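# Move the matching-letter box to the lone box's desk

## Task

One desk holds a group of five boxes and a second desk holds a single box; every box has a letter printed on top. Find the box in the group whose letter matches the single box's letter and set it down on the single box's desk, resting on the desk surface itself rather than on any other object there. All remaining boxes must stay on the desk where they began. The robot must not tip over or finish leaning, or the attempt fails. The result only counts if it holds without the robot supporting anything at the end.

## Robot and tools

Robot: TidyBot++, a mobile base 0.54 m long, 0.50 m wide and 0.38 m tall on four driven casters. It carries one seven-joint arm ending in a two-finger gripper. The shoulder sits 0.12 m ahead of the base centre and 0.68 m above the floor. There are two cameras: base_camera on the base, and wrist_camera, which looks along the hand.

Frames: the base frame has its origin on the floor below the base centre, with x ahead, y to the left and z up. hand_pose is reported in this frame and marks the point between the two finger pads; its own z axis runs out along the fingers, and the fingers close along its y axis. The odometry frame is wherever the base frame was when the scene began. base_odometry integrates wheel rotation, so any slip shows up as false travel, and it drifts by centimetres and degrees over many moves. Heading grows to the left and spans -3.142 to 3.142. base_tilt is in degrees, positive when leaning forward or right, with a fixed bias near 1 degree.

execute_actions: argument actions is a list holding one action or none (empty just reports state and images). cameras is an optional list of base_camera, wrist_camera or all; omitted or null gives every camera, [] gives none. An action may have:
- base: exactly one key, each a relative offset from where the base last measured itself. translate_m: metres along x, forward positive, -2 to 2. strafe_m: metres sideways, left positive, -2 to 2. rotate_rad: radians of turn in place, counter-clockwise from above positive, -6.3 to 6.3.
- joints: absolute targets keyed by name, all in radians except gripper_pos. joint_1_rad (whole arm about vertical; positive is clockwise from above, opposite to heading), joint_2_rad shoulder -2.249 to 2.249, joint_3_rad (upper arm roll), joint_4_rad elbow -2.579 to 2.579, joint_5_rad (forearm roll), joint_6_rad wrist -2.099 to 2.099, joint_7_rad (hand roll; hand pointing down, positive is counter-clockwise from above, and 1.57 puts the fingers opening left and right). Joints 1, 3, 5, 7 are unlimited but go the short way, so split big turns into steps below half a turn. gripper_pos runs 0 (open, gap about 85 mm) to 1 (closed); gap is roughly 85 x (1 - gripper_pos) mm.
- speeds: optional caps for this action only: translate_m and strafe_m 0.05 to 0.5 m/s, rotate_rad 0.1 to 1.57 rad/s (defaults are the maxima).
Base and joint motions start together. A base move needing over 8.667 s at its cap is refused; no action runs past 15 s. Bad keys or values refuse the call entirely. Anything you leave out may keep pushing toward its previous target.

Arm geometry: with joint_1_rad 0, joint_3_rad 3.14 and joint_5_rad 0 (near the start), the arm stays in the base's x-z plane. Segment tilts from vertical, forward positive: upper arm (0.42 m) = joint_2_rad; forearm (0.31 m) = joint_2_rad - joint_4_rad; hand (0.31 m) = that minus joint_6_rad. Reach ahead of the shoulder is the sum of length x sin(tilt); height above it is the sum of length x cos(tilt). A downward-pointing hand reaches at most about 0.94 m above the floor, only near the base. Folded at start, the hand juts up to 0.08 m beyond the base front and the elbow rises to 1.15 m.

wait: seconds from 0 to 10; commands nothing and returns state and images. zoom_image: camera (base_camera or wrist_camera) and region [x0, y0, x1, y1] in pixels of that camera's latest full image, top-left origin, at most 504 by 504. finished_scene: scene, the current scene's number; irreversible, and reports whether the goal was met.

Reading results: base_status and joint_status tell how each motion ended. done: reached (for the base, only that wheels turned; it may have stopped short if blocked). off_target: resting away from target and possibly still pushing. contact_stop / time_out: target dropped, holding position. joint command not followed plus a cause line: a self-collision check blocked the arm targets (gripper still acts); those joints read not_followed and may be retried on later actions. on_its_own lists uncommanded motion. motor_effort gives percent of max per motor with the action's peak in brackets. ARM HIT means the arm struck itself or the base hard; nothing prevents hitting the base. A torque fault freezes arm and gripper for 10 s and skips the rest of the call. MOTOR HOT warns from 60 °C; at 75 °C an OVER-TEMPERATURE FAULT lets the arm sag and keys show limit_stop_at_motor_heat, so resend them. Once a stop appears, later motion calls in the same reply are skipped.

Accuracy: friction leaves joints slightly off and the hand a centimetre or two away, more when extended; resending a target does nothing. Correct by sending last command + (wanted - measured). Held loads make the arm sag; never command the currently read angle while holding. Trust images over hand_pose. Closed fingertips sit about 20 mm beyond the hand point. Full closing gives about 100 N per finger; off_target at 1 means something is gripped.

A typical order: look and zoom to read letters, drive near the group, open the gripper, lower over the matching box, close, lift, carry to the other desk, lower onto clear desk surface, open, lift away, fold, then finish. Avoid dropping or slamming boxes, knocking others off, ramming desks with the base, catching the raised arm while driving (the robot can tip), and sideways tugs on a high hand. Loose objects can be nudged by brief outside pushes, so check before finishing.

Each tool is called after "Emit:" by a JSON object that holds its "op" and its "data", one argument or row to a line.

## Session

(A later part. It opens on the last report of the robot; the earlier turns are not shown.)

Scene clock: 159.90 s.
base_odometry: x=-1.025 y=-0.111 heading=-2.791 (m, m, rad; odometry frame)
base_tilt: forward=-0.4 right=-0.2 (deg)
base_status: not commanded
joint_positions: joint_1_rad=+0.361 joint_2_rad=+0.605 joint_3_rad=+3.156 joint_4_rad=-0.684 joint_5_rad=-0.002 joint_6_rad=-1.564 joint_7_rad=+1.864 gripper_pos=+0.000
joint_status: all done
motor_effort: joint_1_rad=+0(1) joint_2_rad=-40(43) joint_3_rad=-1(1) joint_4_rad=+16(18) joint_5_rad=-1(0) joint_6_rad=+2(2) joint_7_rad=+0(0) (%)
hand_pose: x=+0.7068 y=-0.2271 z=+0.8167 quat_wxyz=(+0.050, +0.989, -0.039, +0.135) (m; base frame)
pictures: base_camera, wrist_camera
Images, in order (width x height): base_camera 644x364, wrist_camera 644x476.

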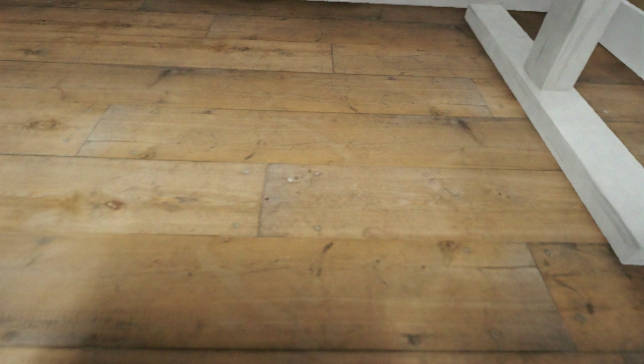

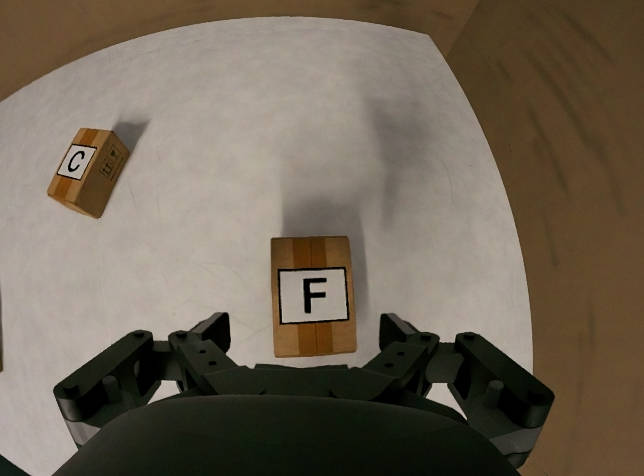

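Emit:
{"op": "execute_actions", "data": {
  "actions": [
    {"joints":{"joint_1_rad":0.382,"joint_2_rad":0.65,"joint_4_rad":-0.85,"joint_6_rad":-1.33}}
  ]
}}

Scene clock: 168.50 s.
base_odometry: x=-1.025 y=-0.111 heading=-2.791 (m, m, rad; odometry frame)
base_tilt: forward=-0.4 right=-0.2 (deg)
base_status: not commanded
joint_positions: joint_1_rad=+0.368 joint_2_rad=+0.649 joint_3_rad=+3.156 joint_4_rad=-0.834 joint_5_rad=-0.002 joint_6_rad=-1.354 joint_7_rad=+1.864 gripper_pos=+0.000
joint_status: all done
motor_effort: joint_1_rad=+0(0) joint_2_rad=-43(44) joint_3_rad=-1(1) joint_4_rad=+18(18) joint_5_rad=+0(1) joint_6_rad=+3(2) joint_7_rad=+0(1) (%)
hand_pose: x=+0.7341 y=-0.2427 z=+0.7474 quat_wxyz=(+0.053, +0.987, -0.042, +0.142) (m; base frame)
pictures: base_camera, wrist_camera
Images, in order (width x height): base_camera 644x364, wrist_camera 644x476.

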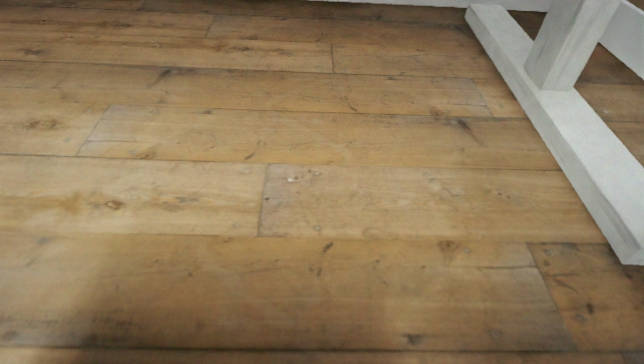

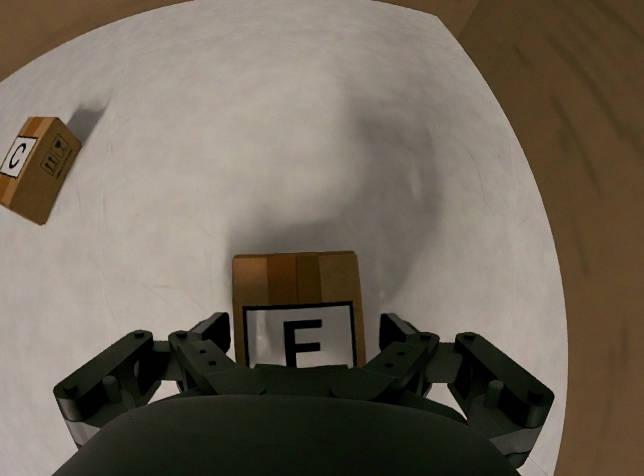

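Emit:
{"op": "execute_actions", "data": {
  "actions": [
    {"joints":{"joint_1_rad":0.345}}
  ]
}}

Scene clock: 172.40 s.
base_odometry: x=-1.025 y=-0.111 heading=-2.791 (m, m, rad; odometry frame)
base_tilt: forward=-0.4 right=-0.2 (deg)
base_status: not commanded
joint_positions: joint_1_rad=+0.350 joint_2_rad=+0.649 joint_3_rad=+3.156 joint_4_rad=-0.834 joint_5_rad=-0.002 joint_6_rad=-1.354 joint_7_rad=+1.864 gripper_pos=+0.000
joint_status: all done
motor_effort: joint_1_rad=+0(2) joint_2_rad=-42(42) joint_3_rad=-1(2) joint_4_rad=+17(17) joint_5_rad=+0(1) joint_6_rad=+2(2) joint_7_rad=-1(1) (%)
hand_pose: x=+0.7384 y=-0.2316 z=+0.7474 quat_wxyz=(+0.052, +0.988, -0.033, +0.143) (m; base frame)
pictures: base_camera, wrist_camera
Images, in order (width x height): base_camera 644x364, wrist_camera 644x476.

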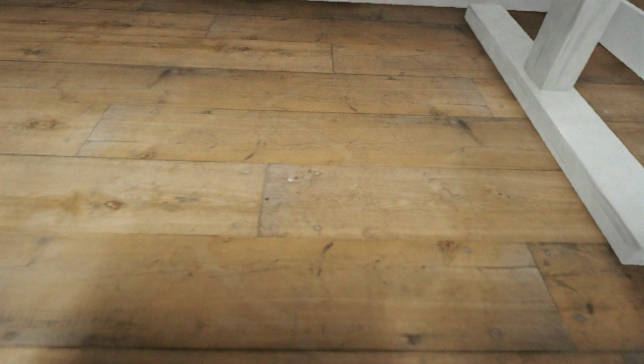

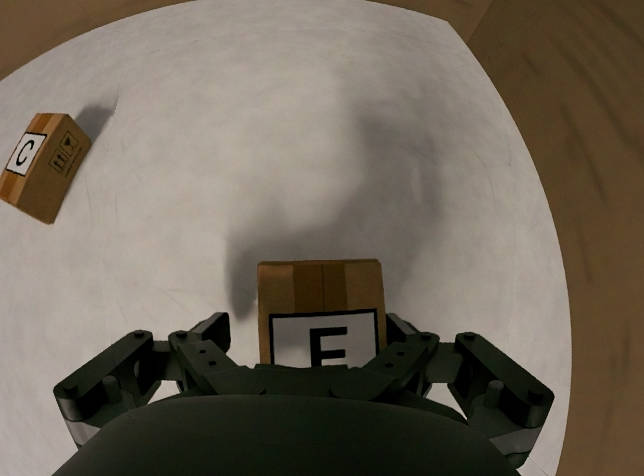

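Emit:
{"op": "execute_actions", "data": {
  "actions": [
    {"joints":{"joint_1_rad":0.372}}
  ]
}}

Scene clock: 175.37 s.
base_odometry: x=-1.025 y=-0.111 heading=-2.791 (m, m, rad; odometry frame)
base_tilt: forward=-0.4 right=-0.2 (deg)
base_status: not commanded
joint_positions: joint_1_rad=+0.365 joint_2_rad=+0.649 joint_3_rad=+3.156 joint_4_rad=-0.834 joint_5_rad=-0.002 joint_6_rad=-1.354 joint_7_rad=+1.864 gripper_pos=+0.000
joint_status: all done
motor_effort: joint_1_rad=+0(2) joint_2_rad=-42(42) joint_3_rad=-1(2) joint_4_rad=+18(17) joint_5_rad=-1(0) joint_6_rad=+2(2) joint_7_rad=+0(0) (%)
hand_pose: x=+0.7347 y=-0.2411 z=+0.7474 quat_wxyz=(+0.053, +0.988, -0.041, +0.142) (m; base frame)
pictures: base_camera, wrist_camera
Images, in order (width x height): base_camera 644x364, wrist_camera 644x476.

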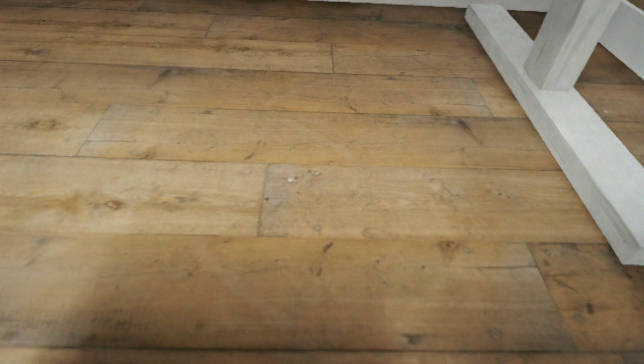

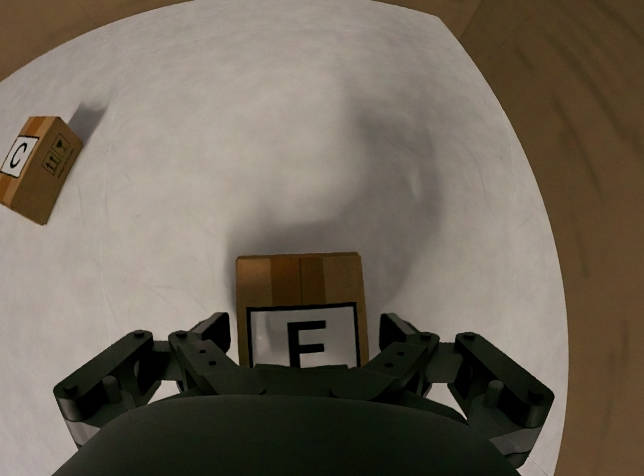

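Emit:
{"op": "execute_actions", "data": {
  "actions": [
    {"joints":{"joint_4_rad":-0.897}}
  ]
}}

Scene clock: 180.53 s.
base_odometry: x=-1.025 y=-0.111 heading=-2.791 (m, m, rad; odometry frame)
base_tilt: forward=-0.4 right=-0.2 (deg)
base_status: not commanded
joint_positions: joint_1_rad=+0.365 joint_2_rad=+0.646 joint_3_rad=+3.156 joint_4_rad=-0.872 joint_5_rad=-0.002 joint_6_rad=-1.350 joint_7_rad=+1.864 gripper_pos=+0.000
joint_status: all done
motor_effort: joint_1_rad=+0(1) joint_2_rad=-41(43) joint_3_rad=-1(1) joint_4_rad=+18(18) joint_5_rad=-1(1) joint_6_rad=+2(2) joint_7_rad=+0(0) (%)
hand_pose: x=+0.7256 y=-0.2377 z=+0.7343 quat_wxyz=(+0.048, +0.990, -0.041, +0.127) (m; base frame)
pictures: base_camera, wrist_camera
Images, in order (width x height): base_camera 644x364, wrist_camera 644x476.

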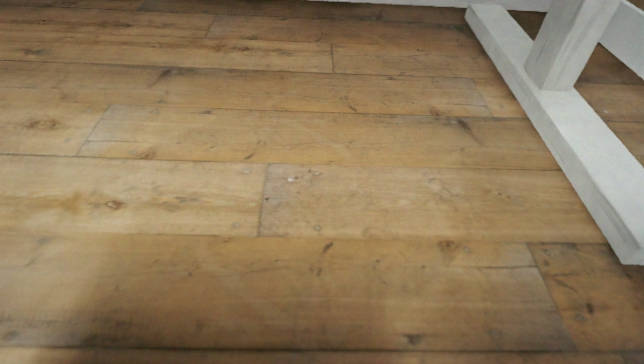

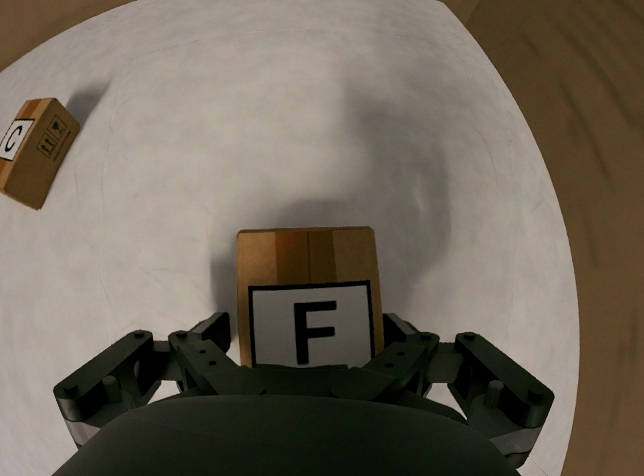

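Emit:
{"op": "execute_actions", "data": {
  "actions": [
    {"joints":{"gripper_pos":1.0}}
  ]
}}

Scene clock: 188.10 s.
base_odometry: x=-1.025 y=-0.111 heading=-2.791 (m, m, rad; odometry frame)
base_tilt: forward=-0.4 right=-0.2 (deg)
base_status: not commanded
joint_positions: joint_1_rad=+0.365 joint_2_rad=+0.632 joint_3_rad=+3.156 joint_4_rad=-0.878 joint_5_rad=-0.002 joint_6_rad=-1.349 joint_7_rad=+1.864 gripper_pos=+0.336
joint_status: gripper_pos off_target (ended at +0.336, target +1.000)
motor_effort: joint_1_rad=+0(1) joint_2_rad=-38(43) joint_3_rad=-1(0) joint_4_rad=+15(18) joint_5_rad=+0(1) joint_6_rad=+2(2) joint_7_rad=+0(0) (%)
hand_pose: x=+0.7235 y=-0.2369 z=+0.7414 quat_wxyz=(+0.049, +0.989, -0.041, +0.132) (m; base frame)
pictures: base_camera, wrist_camera
Images, in order (width x height): base_camera 644x364, wrist_camera 644x476.

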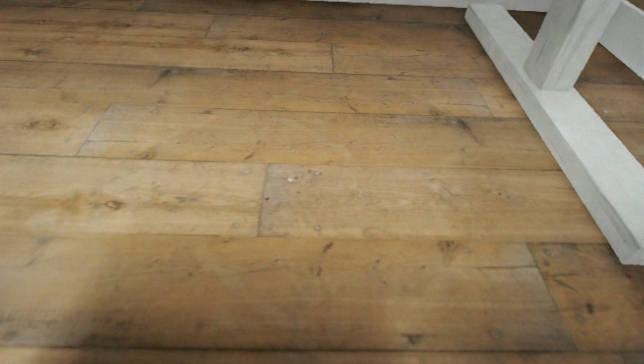

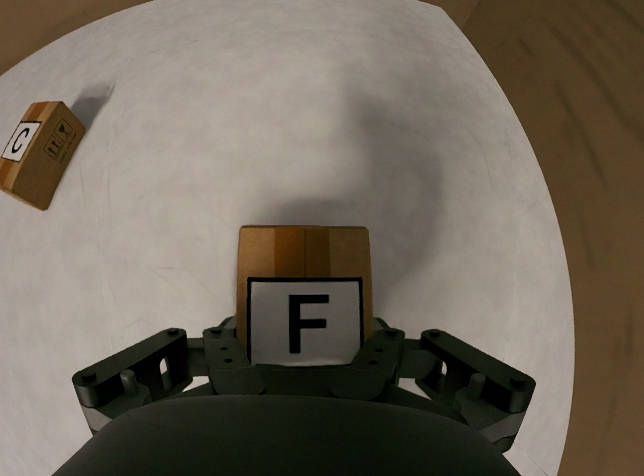

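Emit:
{"op": "execute_actions", "data": {
  "actions": [
    {"joints":{"joint_2_rad":0.4,"joint_4_rad":-0.75,"joint_6_rad":-1.7}}
  ],
  "cameras": ["wrist_camera"]
}}

Emit:
{"op": "execute_actions", "data": {
  "actions": [
    {"base":{"translate_m":-0.4},"joints":{"joint_1_rad":0.0,"joint_2_rad":-0.3,"joint_4_rad":-1.6,"joint_6_rad":-1.55}}
  ]
}}

Scene clock: 193.33 s.
base_odometry: x=-1.025 y=-0.111 heading=-2.791 (m, m, rad; odometry frame)
base_tilt: forward=-0.4 right=-0.2 (deg)
base_status: not commanded
joint_positions: joint_1_rad=+0.365 joint_2_rad=+0.401 joint_3_rad=+3.156 joint_4_rad=-0.764 joint_5_rad=-0.002 joint_6_rad=-1.681 joint_7_rad=+1.864 gripper_pos=+0.336
joint_status: all done
motor_effort: joint_1_rad=+0(0) joint_2_rad=-34(47) joint_3_rad=-1(1) joint_4_rad=+17(19) joint_5_rad=+0(0) joint_6_rad=+2(4) joint_7_rad=+0(0) (%)
hand_pose: x=+0.6255 y=-0.1982 z=+0.8954 quat_wxyz=(+0.050, +0.988, -0.042, +0.138) (m; base frame)
pictures: wrist_camera
Images, in order (width x height): wrist_camera 644x476.

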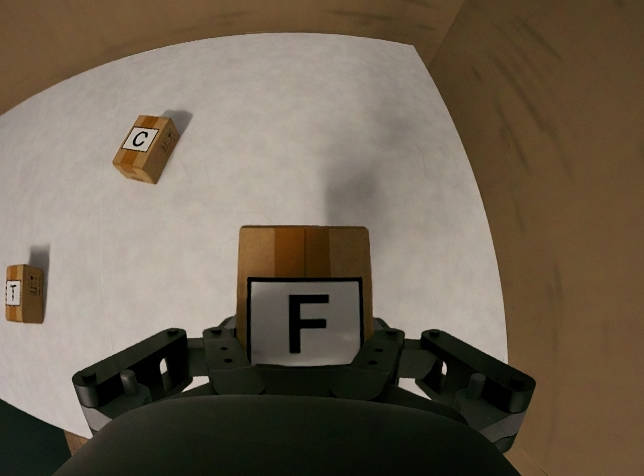

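Scene clock: 195.63 s.
base_odometry: x=-0.649 y=+0.027 heading=-2.791 (m, m, rad; odometry frame)
base_tilt: forward=-0.4 right=-0.2 (deg)
base_status: done
joint_positions: joint_1_rad=+0.014 joint_2_rad=-0.297 joint_3_rad=+3.156 joint_4_rad=-1.584 joint_5_rad=-0.002 joint_6_rad=-1.577 joint_7_rad=+1.864 gripper_pos=+0.336
joint_status: all done
motor_effort: joint_1_rad=+0(2) joint_2_rad=-7(39) joint_3_rad=+0(1) joint_4_rad=+18(19) joint_5_rad=+0(1) joint_6_rad=+3(4) joint_7_rad=+0(0) (%)
hand_pose: x=+0.3831 y=-0.0063 z=+0.8730 quat_wxyz=(+0.019, +0.982, +0.131, +0.137) (m; base frame)
pictures: base_camera, wrist_camera
Images, in order (width x height): base_camera 644x364, wrist_camera 644x476.

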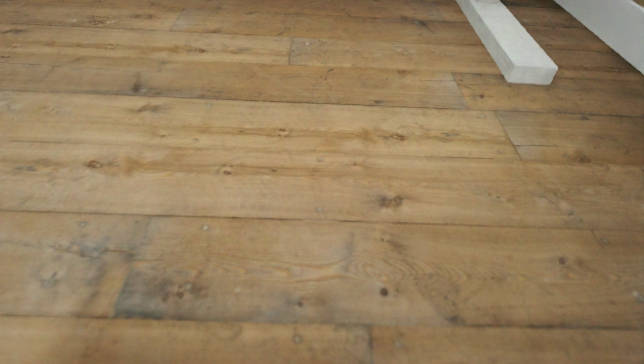

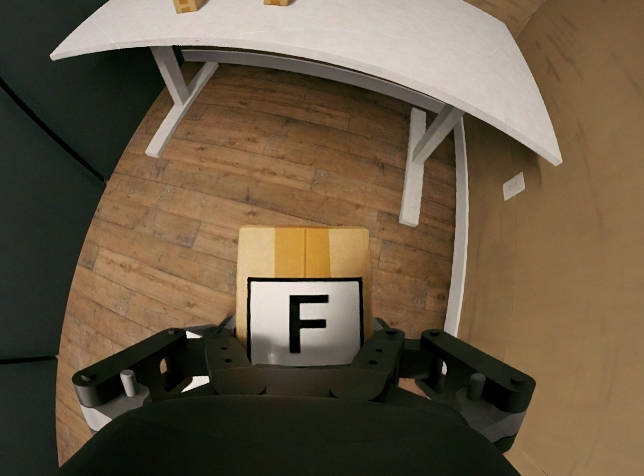

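Emit:
{"op": "execute_actions", "data": {
  "actions": [
    {"base":{"strafe_m":0.3}}
  ],
  "cameras": []
}}

Emit:
{"op": "execute_actions", "data": {
  "actions": [
    {"base":{"translate_m":-1.57}}
  ],
  "cameras": []
}}

Emit:
{"op": "execute_actions", "data": {
  "actions": [
    {"base":{"rotate_rad":1.565},"joints":{"joint_6_rad":-1.0},"speeds":{"rotate_rad":1.2}}
  ]
}}

Scene clock: 203.07 s.
base_odometry: x=-0.546 y=-0.255 heading=-2.790 (m, m, rad; odometry frame)
base_tilt: forward=-0.4 right=-0.2 (deg)
base_status: done
joint_positions: joint_1_rad=+0.010 joint_2_rad=-0.297 joint_3_rad=+3.156 joint_4_rad=-1.584 joint_5_rad=-0.002 joint_6_rad=-1.576 joint_7_rad=+1.864 gripper_pos=+0.336
joint_status: not commanded
motor_effort: joint_1_rad=+0(0) joint_2_rad=-8(10) joint_3_rad=-1(1) joint_4_rad=+18(18) joint_5_rad=+0(2) joint_6_rad=+2(2) joint_7_rad=+0(0) (%)
hand_pose: x=+0.3834 y=-0.0052 z=+0.8731 quat_wxyz=(+0.019, +0.981, +0.133, +0.138) (m; base frame)
pictures: none
No camera images: the call's "cameras" was empty. Leave "cameras" out to get every camera's image.

Scene clock: 207.57 s.
base_odometry: x=+0.929 y=+0.285 heading=-2.790 (m, m, rad; odometry frame)
base_tilt: forward=-0.4 right=-0.2 (deg)
base_status: done
joint_positions: joint_1_rad=+0.010 joint_2_rad=-0.298 joint_3_rad=+3.156 joint_4_rad=-1.584 joint_5_rad=-0.002 joint_6_rad=-1.573 joint_7_rad=+1.864 gripper_pos=+0.336
joint_status: not commanded
motor_effort: joint_1_rad=+0(1) joint_2_rad=-8(12) joint_3_rad=+0(0) joint_4_rad=+18(18) joint_5_rad=+0(1) joint_6_rad=+3(3) joint_7_rad=+0(0) (%)
hand_pose: x=+0.3840 y=-0.0052 z=+0.8734 quat_wxyz=(+0.019, +0.981, +0.132, +0.140) (m; base frame)
pictures: none
No camera images: the call's "cameras" was empty. Leave "cameras" out to get every camera's image.

Scene clock: 209.93 s.
base_odometry: x=+0.929 y=+0.285 heading=-1.226 (m, m, rad; odometry frame)
base_tilt: forward=-0.4 right=-0.2 (deg)
base_status: done
joint_positions: joint_1_rad=+0.007 joint_2_rad=-0.298 joint_3_rad=+3.156 joint_4_rad=-1.588 joint_5_rad=-0.002 joint_6_rad=-1.006 joint_7_rad=+1.864 gripper_pos=+0.336
joint_status: all done
motor_effort: joint_1_rad=+0(1) joint_2_rad=-10(12) joint_3_rad=-1(1) joint_4_rad=+20(20) joint_5_rad=+0(2) joint_6_rad=+6(7) joint_7_rad=+0(0) (%)
hand_pose: x=+0.5305 y=-0.0080 z=+0.9647 quat_wxyz=(+0.061, +0.904, +0.123, +0.406) (m; base frame)
pictures: base_camera, wrist_camera
Images, in order (width x height): base_camera 644x364, wrist_camera 644x476.

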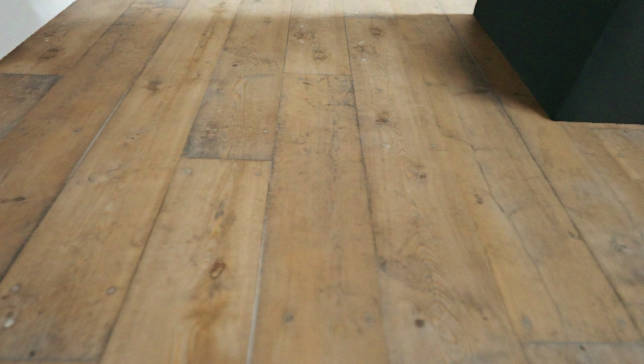

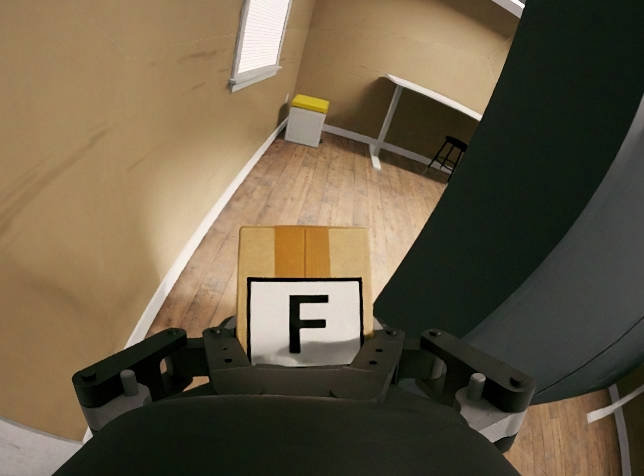

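Emit:
{"op": "execute_actions", "data": {
  "actions": [
    {"base":{"strafe_m":0.14}}
  ],
  "cameras": ["base_camera"]
}}

Emit:
{"op": "execute_actions", "data": {
  "actions": [
    {"base":{"translate_m":2.0}}
  ]
}}

Scene clock: 214.37 s.
base_odometry: x=+1.061 y=+0.332 heading=-1.225 (m, m, rad; odometry frame)
base_tilt: forward=-0.4 right=-0.2 (deg)
base_status: done
joint_positions: joint_1_rad=+0.006 joint_2_rad=-0.298 joint_3_rad=+3.155 joint_4_rad=-1.588 joint_5_rad=-0.002 joint_6_rad=-1.006 joint_7_rad=+1.864 gripper_pos=+0.336
joint_status: not commanded
motor_effort: joint_1_rad=+0(1) joint_2_rad=-11(11) joint_3_rad=-1(2) joint_4_rad=+20(20) joint_5_rad=+0(1) joint_6_rad=+7(7) joint_7_rad=+0(0) (%)
hand_pose: x=+0.5305 y=-0.0070 z=+0.9647 quat_wxyz=(+0.061, +0.904, +0.124, +0.406) (m; base frame)
pictures: base_camera
Images, in order (width x height): base_camera 644x364.

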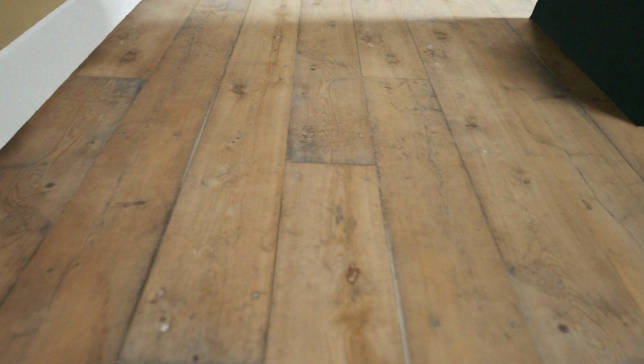

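Scene clock: 219.73 s.
base_odometry: x=+1.740 y=-1.549 heading=-1.225 (m, m, rad; odometry frame)
base_tilt: forward=-0.4 right=-0.2 (deg)
base_status: done
joint_positions: joint_1_rad=+0.006 joint_2_rad=-0.295 joint_3_rad=+3.155 joint_4_rad=-1.588 joint_5_rad=-0.002 joint_6_rad=-1.006 joint_7_rad=+1.864 gripper_pos=+0.336
joint_status: not commanded
motor_effort: joint_1_rad=+0(0) joint_2_rad=-11(14) joint_3_rad=+0(0) joint_4_rad=+20(21) joint_5_rad=+0(1) joint_6_rad=+7(7) joint_7_rad=+0(1) (%)
hand_pose: x=+0.5315 y=-0.0070 z=+0.9631 quat_wxyz=(+0.061, +0.904, +0.124, +0.404) (m; base frame)
pictures: base_camera, wrist_camera
Images, in order (width x height): base_camera 644x364, wrist_camera 644x476.

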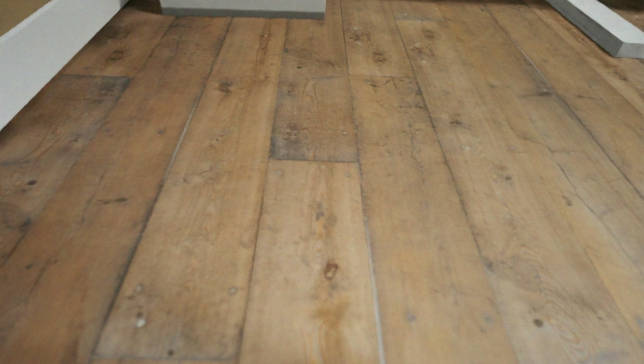

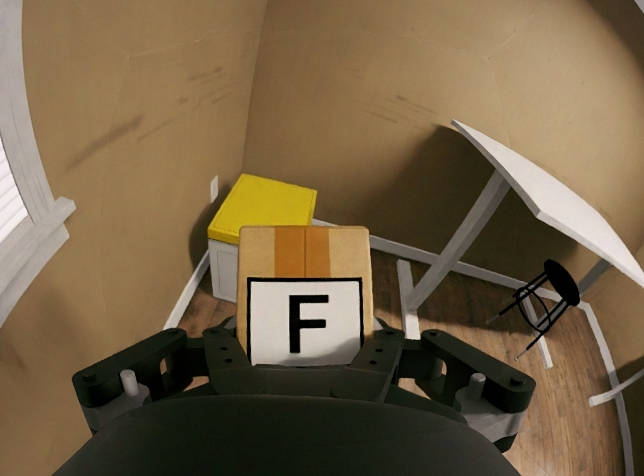

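Emit:
{"op": "execute_actions", "data": {
  "actions": [
    {"base":{"strafe_m":-0.25}}
  ],
  "cameras": []
}}

Emit:
{"op": "execute_actions", "data": {
  "actions": [
    {"base":{"rotate_rad":-1.575},"speeds":{"rotate_rad":1.2}}
  ]
}}

Scene clock: 224.73 s.
base_odometry: x=+1.505 y=-1.634 heading=-1.224 (m, m, rad; odometry frame)
base_tilt: forward=-0.4 right=-0.2 (deg)
base_status: done
joint_positions: joint_1_rad=+0.006 joint_2_rad=-0.295 joint_3_rad=+3.157 joint_4_rad=-1.588 joint_5_rad=-0.002 joint_6_rad=-1.006 joint_7_rad=+1.864 gripper_pos=+0.336
joint_status: not commanded
motor_effort: joint_1_rad=+0(1) joint_2_rad=-11(12) joint_3_rad=-1(3) joint_4_rad=+20(21) joint_5_rad=-1(1) joint_6_rad=+6(6) joint_7_rad=+0(0) (%)
hand_pose: x=+0.5315 y=-0.0077 z=+0.9631 quat_wxyz=(+0.061, +0.904, +0.123, +0.404) (m; base frame)
pictures: none
No camera images: the call's "cameras" was empty. Leave "cameras" out to get every camera's image.

Scene clock: 227.10 s.
base_odometry: x=+1.505 y=-1.634 heading=-2.799 (m, m, rad; odometry frame)
base_tilt: forward=-0.4 right=-0.2 (deg)
base_status: done
joint_positions: joint_1_rad=+0.005 joint_2_rad=-0.295 joint_3_rad=+3.157 joint_4_rad=-1.588 joint_5_rad=-0.002 joint_6_rad=-1.006 joint_7_rad=+1.864 gripper_pos=+0.336
joint_status: not commanded
motor_effort: joint_1_rad=+1(2) joint_2_rad=-11(12) joint_3_rad=-1(2) joint_4_rad=+20(21) joint_5_rad=-1(1) joint_6_rad=+7(7) joint_7_rad=+0(0) (%)
hand_pose: x=+0.5315 y=-0.0074 z=+0.9631 quat_wxyz=(+0.061, +0.904, +0.123, +0.404) (m; base frame)
pictures: base_camera, wrist_camera
Images, in order (width x height): base_camera 644x364, wrist_camera 644x476.

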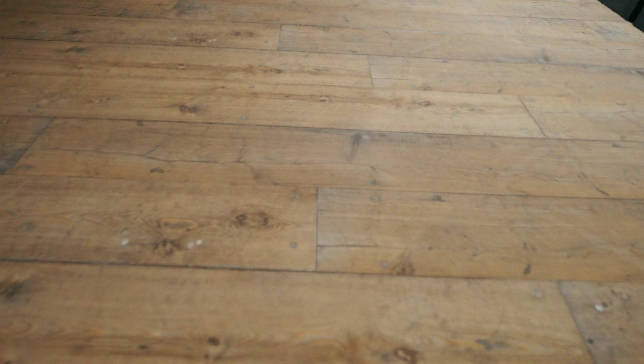

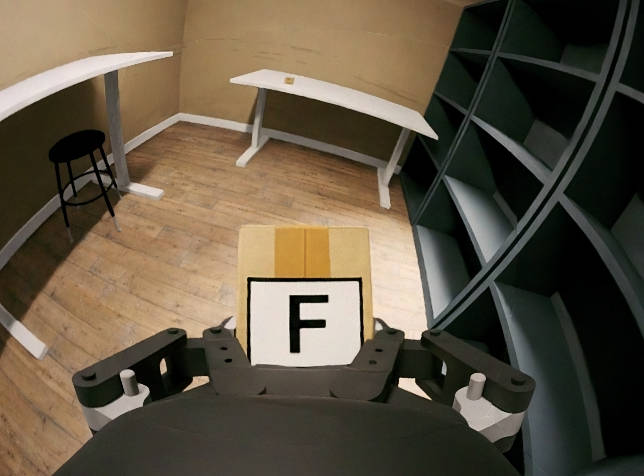

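Emit:
{"op": "execute_actions", "data": {
  "actions": [
    {"base":{"translate_m":1.45}}
  ],
  "cameras": []
}}

Emit:
{"op": "execute_actions", "data": {
  "actions": [
    {"base":{"strafe_m":0.12},"joints":{"joint_6_rad":-1.45}}
  ]
}}

Scene clock: 235.20 s.
base_odometry: x=+0.138 y=-2.120 heading=-2.800 (m, m, rad; odometry frame)
base_tilt: forward=-0.4 right=-0.2 (deg)
base_status: done
joint_positions: joint_1_rad=+0.005 joint_2_rad=-0.294 joint_3_rad=+3.157 joint_4_rad=-1.589 joint_5_rad=-0.002 joint_6_rad=-1.006 joint_7_rad=+1.864 gripper_pos=+0.336
joint_status: not commanded
motor_effort: joint_1_rad=+0(1) joint_2_rad=-11(14) joint_3_rad=-1(0) joint_4_rad=+20(21) joint_5_rad=+0(1) joint_6_rad=+6(7) joint_7_rad=+0(0) (%)
hand_pose: x=+0.5318 y=-0.0074 z=+0.9626 quat_wxyz=(+0.061, +0.905, +0.123, +0.404) (m; base frame)
pictures: none
No camera images: the call's "cameras" was empty. Leave "cameras" out to get every camera's image.

Scene clock: 236.53 s.
base_odometry: x=+0.179 y=-2.233 heading=-2.800 (m, m, rad; odometry frame)
base_tilt: forward=-0.4 right=-0.2 (deg)
base_status: done
joint_positions: joint_1_rad=+0.005 joint_2_rad=-0.294 joint_3_rad=+3.156 joint_4_rad=-1.592 joint_5_rad=-0.002 joint_6_rad=-1.450 joint_7_rad=+1.864 gripper_pos=+0.336
joint_status: all done
motor_effort: joint_1_rad=+0(1) joint_2_rad=-9(11) joint_3_rad=+0(3) joint_4_rad=+18(20) joint_5_rad=+0(2) joint_6_rad=+4(7) joint_7_rad=-1(0) (%)
hand_pose: x=+0.4194 y=-0.0045 z=+0.8818 quat_wxyz=(+0.027, +0.972, +0.134, +0.194) (m; base frame)
pictures: base_camera, wrist_camera
Images, in order (width x height): base_camera 644x364, wrist_camera 644x476.

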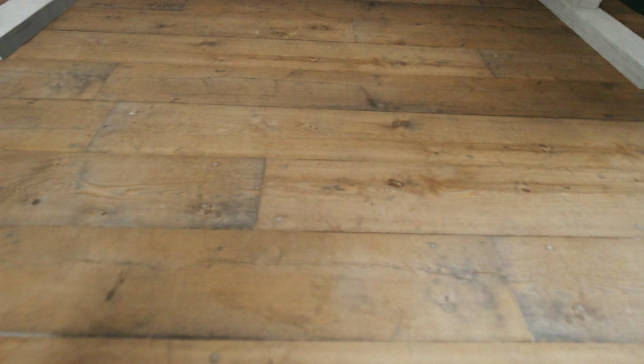

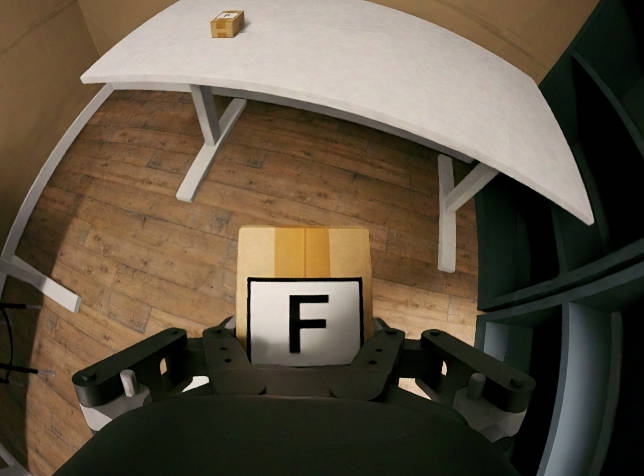

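Emit:
{"op": "execute_actions", "data": {
  "actions": [
    {"joints":{"joint_2_rad":0.1,"joint_4_rad":-1.1,"joint_6_rad":-1.66}}
  ],
  "cameras": []
}}

Emit:
{"op": "execute_actions", "data": {
  "actions": [
    {"base":{"translate_m":0.4}}
  ]
}}

Scene clock: 243.47 s.
base_odometry: x=+0.179 y=-2.233 heading=-2.800 (m, m, rad; odometry frame)
base_tilt: forward=-0.4 right=-0.2 (deg)
base_status: not commanded
joint_positions: joint_1_rad=+0.005 joint_2_rad=+0.099 joint_3_rad=+3.156 joint_4_rad=-1.128 joint_5_rad=-0.002 joint_6_rad=-1.636 joint_7_rad=+1.864 gripper_pos=+0.336
joint_status: all done
motor_effort: joint_1_rad=+0(1) joint_2_rad=-23(24) joint_3_rad=+0(1) joint_4_rad=+17(19) joint_5_rad=+0(1) joint_6_rad=+2(4) joint_7_rad=+0(0) (%)
hand_pose: x=+0.5422 y=-0.0058 z=+0.9068 quat_wxyz=(+0.021, +0.981, +0.135, +0.137) (m; base frame)
pictures: none
No camera images: the call's "cameras" was empty. Leave "cameras" out to get every camera's image.

Scene clock: 245.60 s.
base_odometry: x=-0.198 y=-2.368 heading=-2.799 (m, m, rad; odometry frame)
base_tilt: forward=-0.4 right=-0.2 (deg)
base_status: done
joint_positions: joint_1_rad=+0.005 joint_2_rad=+0.110 joint_3_rad=+3.156 joint_4_rad=-1.125 joint_5_rad=-0.002 joint_6_rad=-1.641 joint_7_rad=+1.864 gripper_pos=+0.336
joint_status: not commanded
motor_effort: joint_1_rad=+0(0) joint_2_rad=-23(26) joint_3_rad=-1(2) joint_4_rad=+17(18) joint_5_rad=-1(1) joint_6_rad=+2(3) joint_7_rad=+0(0) (%)
hand_pose: x=+0.5437 y=-0.0058 z=+0.9030 quat_wxyz=(+0.020, +0.982, +0.136, +0.131) (m; base frame)
pictures: base_camera, wrist_camera
Images, in order (width x height): base_camera 644x364, wrist_camera 644x476.

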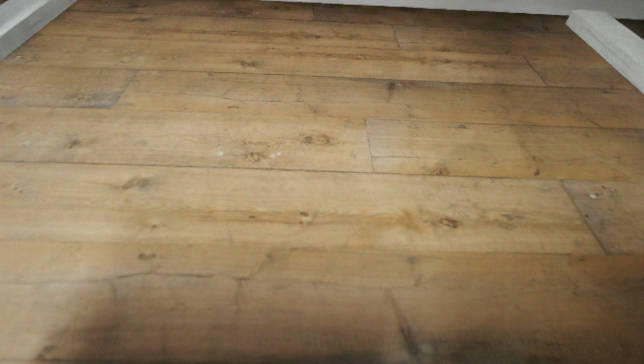

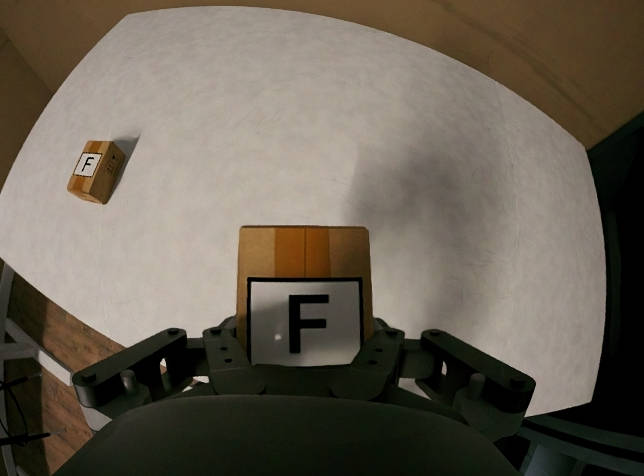

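Emit:
{"op": "execute_actions", "data": {
  "actions": []
}}

Scene clock: 254.50 s.
base_odometry: x=-0.198 y=-2.368 heading=-2.799 (m, m, rad; odometry frame)
base_tilt: forward=-0.4 right=-0.2 (deg)
base_status: done
joint_positions: joint_1_rad=+0.005 joint_2_rad=+0.110 joint_3_rad=+3.156 joint_4_rad=-1.125 joint_5_rad=-0.002 joint_6_rad=-1.641 joint_7_rad=+1.864 gripper_pos=+0.336
joint_status: not commanded
motor_effort: joint_1_rad=+0(0) joint_2_rad=-23(26) joint_3_rad=-1(2) joint_4_rad=+17(18) joint_5_rad=-1(1) joint_6_rad=+2(3) joint_7_rad=+0(0) (%)
hand_pose: x=+0.5437 y=-0.0058 z=+0.9030 quat_wxyz=(+0.020, +0.982, +0.136, +0.131) (m; base frame)
pictures: base_camera, wrist_camera
Images, in order (width x height): base_camera 644x364, wrist_camera 644x476.

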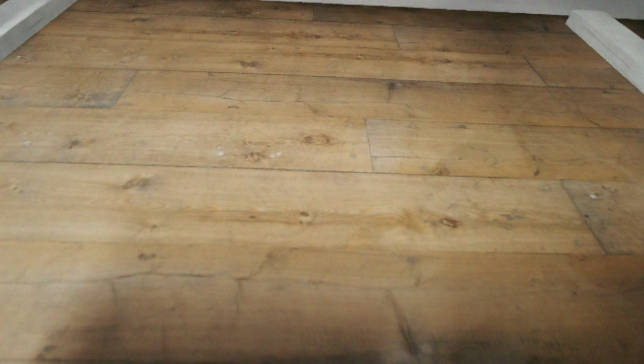

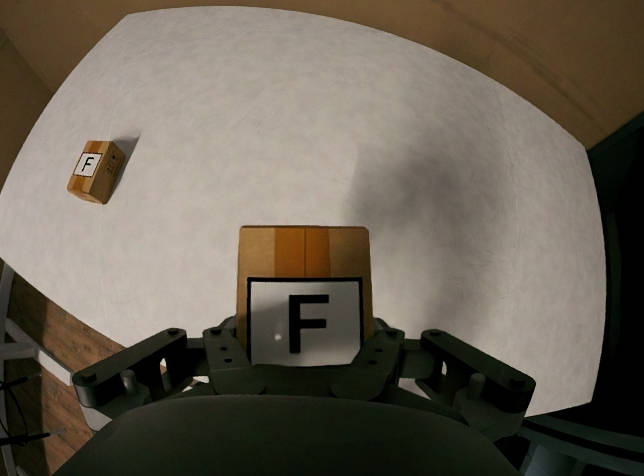

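Emit:
{"op": "execute_actions", "data": {
  "actions": [
    {"joints":{"joint_2_rad":0.52,"joint_4_rad":-0.77,"joint_6_rad":-1.555,"gripper_pos":1.0}}
  ]
}}

Scene clock: 260.83 s.
base_odometry: x=-0.198 y=-2.368 heading=-2.799 (m, m, rad; odometry frame)
base_tilt: forward=-0.4 right=-0.2 (deg)
base_status: not commanded
joint_positions: joint_1_rad=+0.005 joint_2_rad=+0.532 joint_3_rad=+3.156 joint_4_rad=-0.798 joint_5_rad=-0.002 joint_6_rad=-1.580 joint_7_rad=+1.864 gripper_pos=+0.336
joint_status: gripper_pos off_target (ended at +0.336, target +1.000); the others done
motor_effort: joint_1_rad=+0(0) joint_2_rad=-38(42) joint_3_rad=-1(1) joint_4_rad=+17(19) joint_5_rad=+0(1) joint_6_rad=+2(3) joint_7_rad=+0(0) (%)
hand_pose: x=+0.7093 y=-0.0072 z=+0.8164 quat_wxyz=(+0.020, +0.984, +0.137, +0.114) (m; base frame)
pictures: base_camera, wrist_camera
Images, in order (width x height): base_camera 644x364, wrist_camera 644x476.

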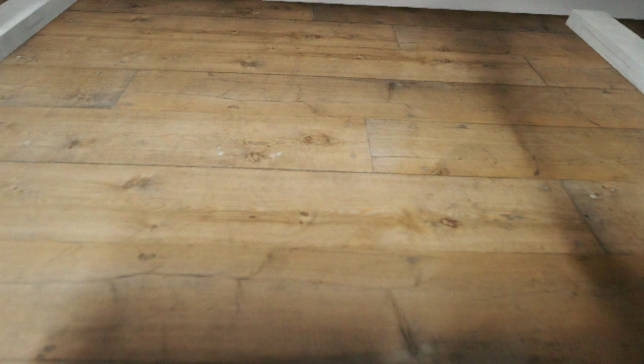

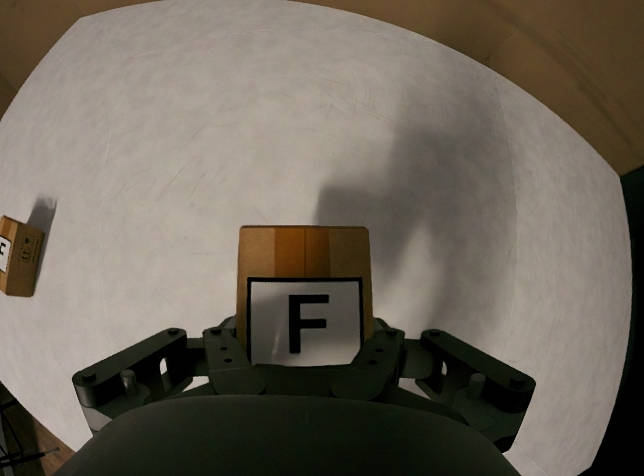

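Emit:
{"op": "execute_actions", "data": {
  "actions": [
    {"joints":{"joint_2_rad":0.51,"joint_4_rad":-0.96,"joint_6_rad":-1.365,"gripper_pos":1.0}}
  ],
  "cameras": ["wrist_camera"]
}}

Scene clock: 265.63 s.
base_odometry: x=-0.198 y=-2.368 heading=-2.799 (m, m, rad; odometry frame)
base_tilt: forward=-0.4 right=-0.2 (deg)
base_status: not commanded
joint_positions: joint_1_rad=+0.005 joint_2_rad=+0.527 joint_3_rad=+3.156 joint_4_rad=-0.947 joint_5_rad=-0.002 joint_6_rad=-1.391 joint_7_rad=+1.864 gripper_pos=+0.336
joint_status: gripper_pos off_target (ended at +0.336, target +1.000); the others done
motor_effort: joint_1_rad=+0(0) joint_2_rad=-39(41) joint_3_rad=-2(2) joint_4_rad=+18(19) joint_5_rad=-1(0) joint_6_rad=+2(3) joint_7_rad=+0(0) (%)
hand_pose: x=+0.7288 y=-0.0079 z=+0.7763 quat_wxyz=(+0.024, +0.981, +0.136, +0.136) (m; base frame)
pictures: wrist_camera
Images, in order (width x height): wrist_camera 644x476.

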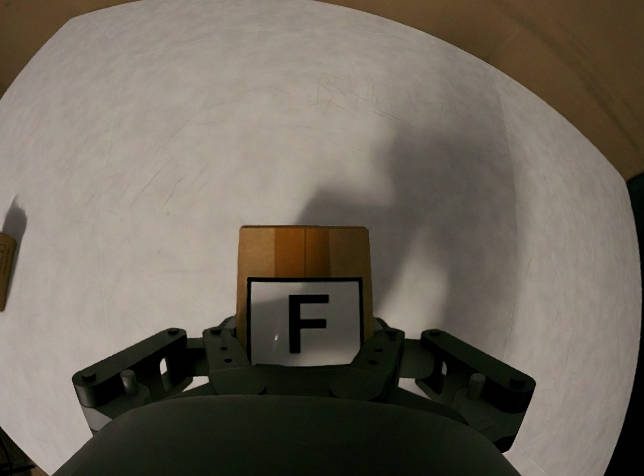

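Emit:
{"op": "execute_actions", "data": {
  "actions": [
    {"joints":{"joint_2_rad":0.555,"joint_6_rad":-1.32,"gripper_pos":1.0}}
  ],
  "cameras": []
}}

Emit:
{"op": "execute_actions", "data": {
  "actions": [
    {"joints":{"joint_2_rad":0.585,"joint_6_rad":-1.29,"gripper_pos":1.0}}
  ],
  "cameras": ["wrist_camera"]
}}

Scene clock: 268.77 s.
base_odometry: x=-0.198 y=-2.368 heading=-2.799 (m, m, rad; odometry frame)
base_tilt: forward=-0.4 right=-0.2 (deg)
base_status: not commanded
joint_positions: joint_1_rad=+0.005 joint_2_rad=+0.555 joint_3_rad=+3.156 joint_4_rad=-0.947 joint_5_rad=-0.002 joint_6_rad=-1.344 joint_7_rad=+1.864 gripper_pos=+0.336
joint_status: gripper_pos off_target (ended at +0.336, target +1.000); the others done
motor_effort: joint_1_rad=+1(0) joint_2_rad=-41(41) joint_3_rad=-1(1) joint_4_rad=+18(19) joint_5_rad=-1(0) joint_6_rad=+3(3) joint_7_rad=+0(0) (%)
hand_pose: x=+0.7452 y=-0.0081 z=+0.7635 quat_wxyz=(+0.025, +0.980, +0.136, +0.145) (m; base frame)
pictures: none
No camera images: the call's "cameras" was empty. Leave "cameras" out to get every camera's image.

Scene clock: 269.57 s.
base_odometry: x=-0.198 y=-2.368 heading=-2.799 (m, m, rad; odometry frame)
base_tilt: forward=-0.4 right=-0.2 (deg)
base_status: not commanded
joint_positions: joint_1_rad=+0.005 joint_2_rad=+0.583 joint_3_rad=+3.156 joint_4_rad=-0.947 joint_5_rad=-0.002 joint_6_rad=-1.315 joint_7_rad=+1.864 gripper_pos=+0.336
joint_status: gripper_pos off_target (ended at +0.336, target +1.000); the others done
motor_effort: joint_1_rad=+0(0) joint_2_rad=-41(43) joint_3_rad=-1(1) joint_4_rad=+18(19) joint_5_rad=+0(1) joint_6_rad=+3(2) joint_7_rad=+0(0) (%)
hand_pose: x=+0.7560 y=-0.0083 z=+0.7485 quat_wxyz=(+0.026, +0.979, +0.137, +0.146) (m; base frame)
pictures: wrist_camera
Images, in order (width x height): wrist_camera 644x476.

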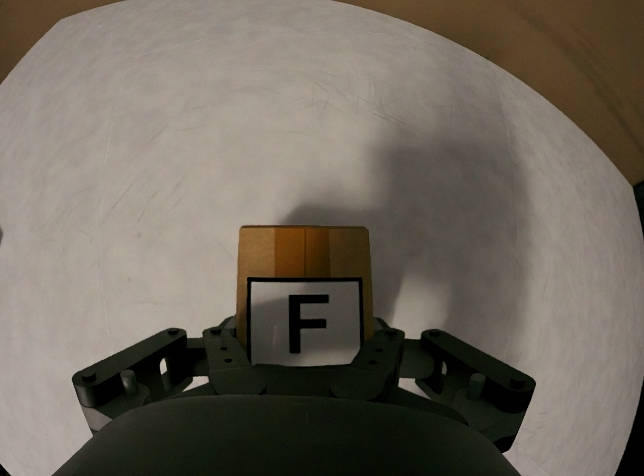

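Emit:
{"op": "execute_actions", "data": {
  "actions": [
    {"joints":{"joint_2_rad":0.615,"joint_6_rad":-1.265,"gripper_pos":1.0}}
  ],
  "cameras": ["wrist_camera"]
}}

Scene clock: 272.07 s.
base_odometry: x=-0.198 y=-2.368 heading=-2.799 (m, m, rad; odometry frame)
base_tilt: forward=-0.4 right=-0.2 (deg)
base_status: not commanded
joint_positions: joint_1_rad=+0.005 joint_2_rad=+0.596 joint_3_rad=+3.156 joint_4_rad=-0.947 joint_5_rad=-0.002 joint_6_rad=-1.291 joint_7_rad=+1.864 gripper_pos=+0.336
joint_status: gripper_pos off_target (ended at +0.336, target +1.000); the others done
motor_effort: joint_1_rad=+0(0) joint_2_rad=-38(41) joint_3_rad=-1(1) joint_4_rad=+16(18) joint_5_rad=+0(0) joint_6_rad=+3(3) joint_7_rad=+0(0) (%)
hand_pose: x=+0.7638 y=-0.0084 z=+0.7422 quat_wxyz=(+0.027, +0.979, +0.136, +0.151) (m; base frame)
pictures: wrist_camera
Images, in order (width x height): wrist_camera 644x476.

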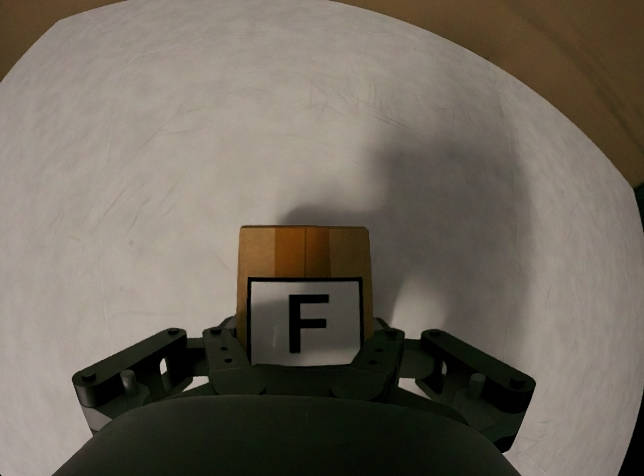

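Joint 2 stopped short and its effort eased, which indicates contact with the desk. Releasing the box.

Emit:
{"op": "execute_actions", "data": {
  "actions": [
    {"joints":{"joint_2_rad":0.6,"gripper_pos":0.0}}
  ],
  "cameras": ["wrist_camera"]
}}

Emit:
{"op": "execute_actions", "data": {
  "actions": [
    {"joints":{"joint_2_rad":0.3,"joint_6_rad":-1.5}}
  ]
}}

Scene clock: 275.87 s.
base_odometry: x=-0.198 y=-2.368 heading=-2.799 (m, m, rad; odometry frame)
base_tilt: forward=-0.4 right=-0.2 (deg)
base_status: not commanded
joint_positions: joint_1_rad=+0.005 joint_2_rad=+0.597 joint_3_rad=+3.156 joint_4_rad=-0.947 joint_5_rad=-0.002 joint_6_rad=-1.290 joint_7_rad=+1.864 gripper_pos=+0.000
joint_status: all done
motor_effort: joint_1_rad=+0(0) joint_2_rad=-41(42) joint_3_rad=-1(1) joint_4_rad=+18(18) joint_5_rad=+0(0) joint_6_rad=+2(2) joint_7_rad=+0(1) (%)
hand_pose: x=+0.7642 y=-0.0084 z=+0.7416 quat_wxyz=(+0.027, +0.979, +0.136, +0.151) (m; base frame)
pictures: wrist_camera
Images, in order (width x height): wrist_camera 644x476.

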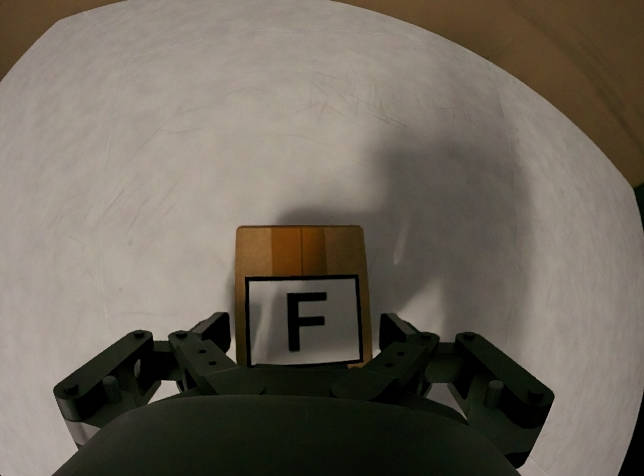

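Scene clock: 277.53 s.
base_odometry: x=-0.198 y=-2.368 heading=-2.799 (m, m, rad; odometry frame)
base_tilt: forward=-0.4 right=-0.2 (deg)
base_status: not commanded
joint_positions: joint_1_rad=+0.005 joint_2_rad=+0.294 joint_3_rad=+3.156 joint_4_rad=-0.947 joint_5_rad=-0.002 joint_6_rad=-1.478 joint_7_rad=+1.864 gripper_pos=+0.000
joint_status: all done
motor_effort: joint_1_rad=+0(0) joint_2_rad=-30(43) joint_3_rad=-1(1) joint_4_rad=+17(19) joint_5_rad=+0(1) joint_6_rad=+3(3) joint_7_rad=+0(0) (%)
hand_pose: x=+0.6663 y=-0.0073 z=+0.9026 quat_wxyz=(+0.034, +0.968, +0.134, +0.207) (m; base frame)
pictures: base_camera, wrist_camera
Images, in order (width x height): base_camera 644x364, wrist_camera 644x476.

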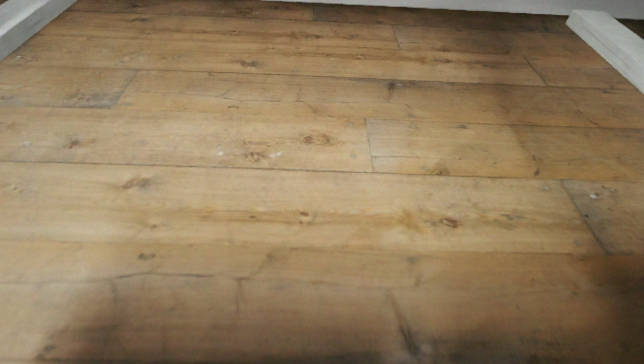

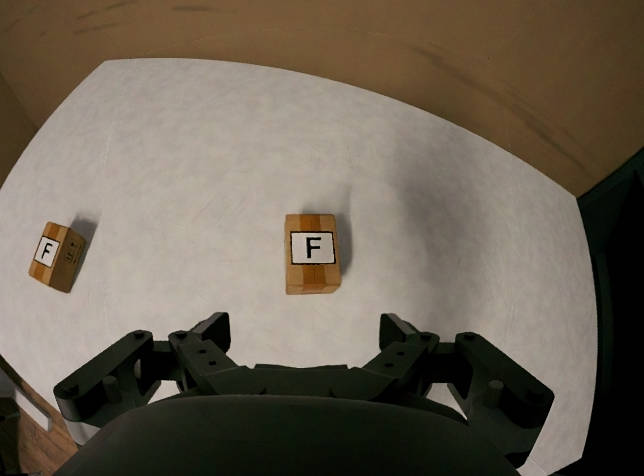

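The box is resting flat on the desk with the lone F box, and the hand is clear of it.

Emit:
{"op": "finished_scene", "data": {
  "scene": 2
}}

The scene is finished: the task was done.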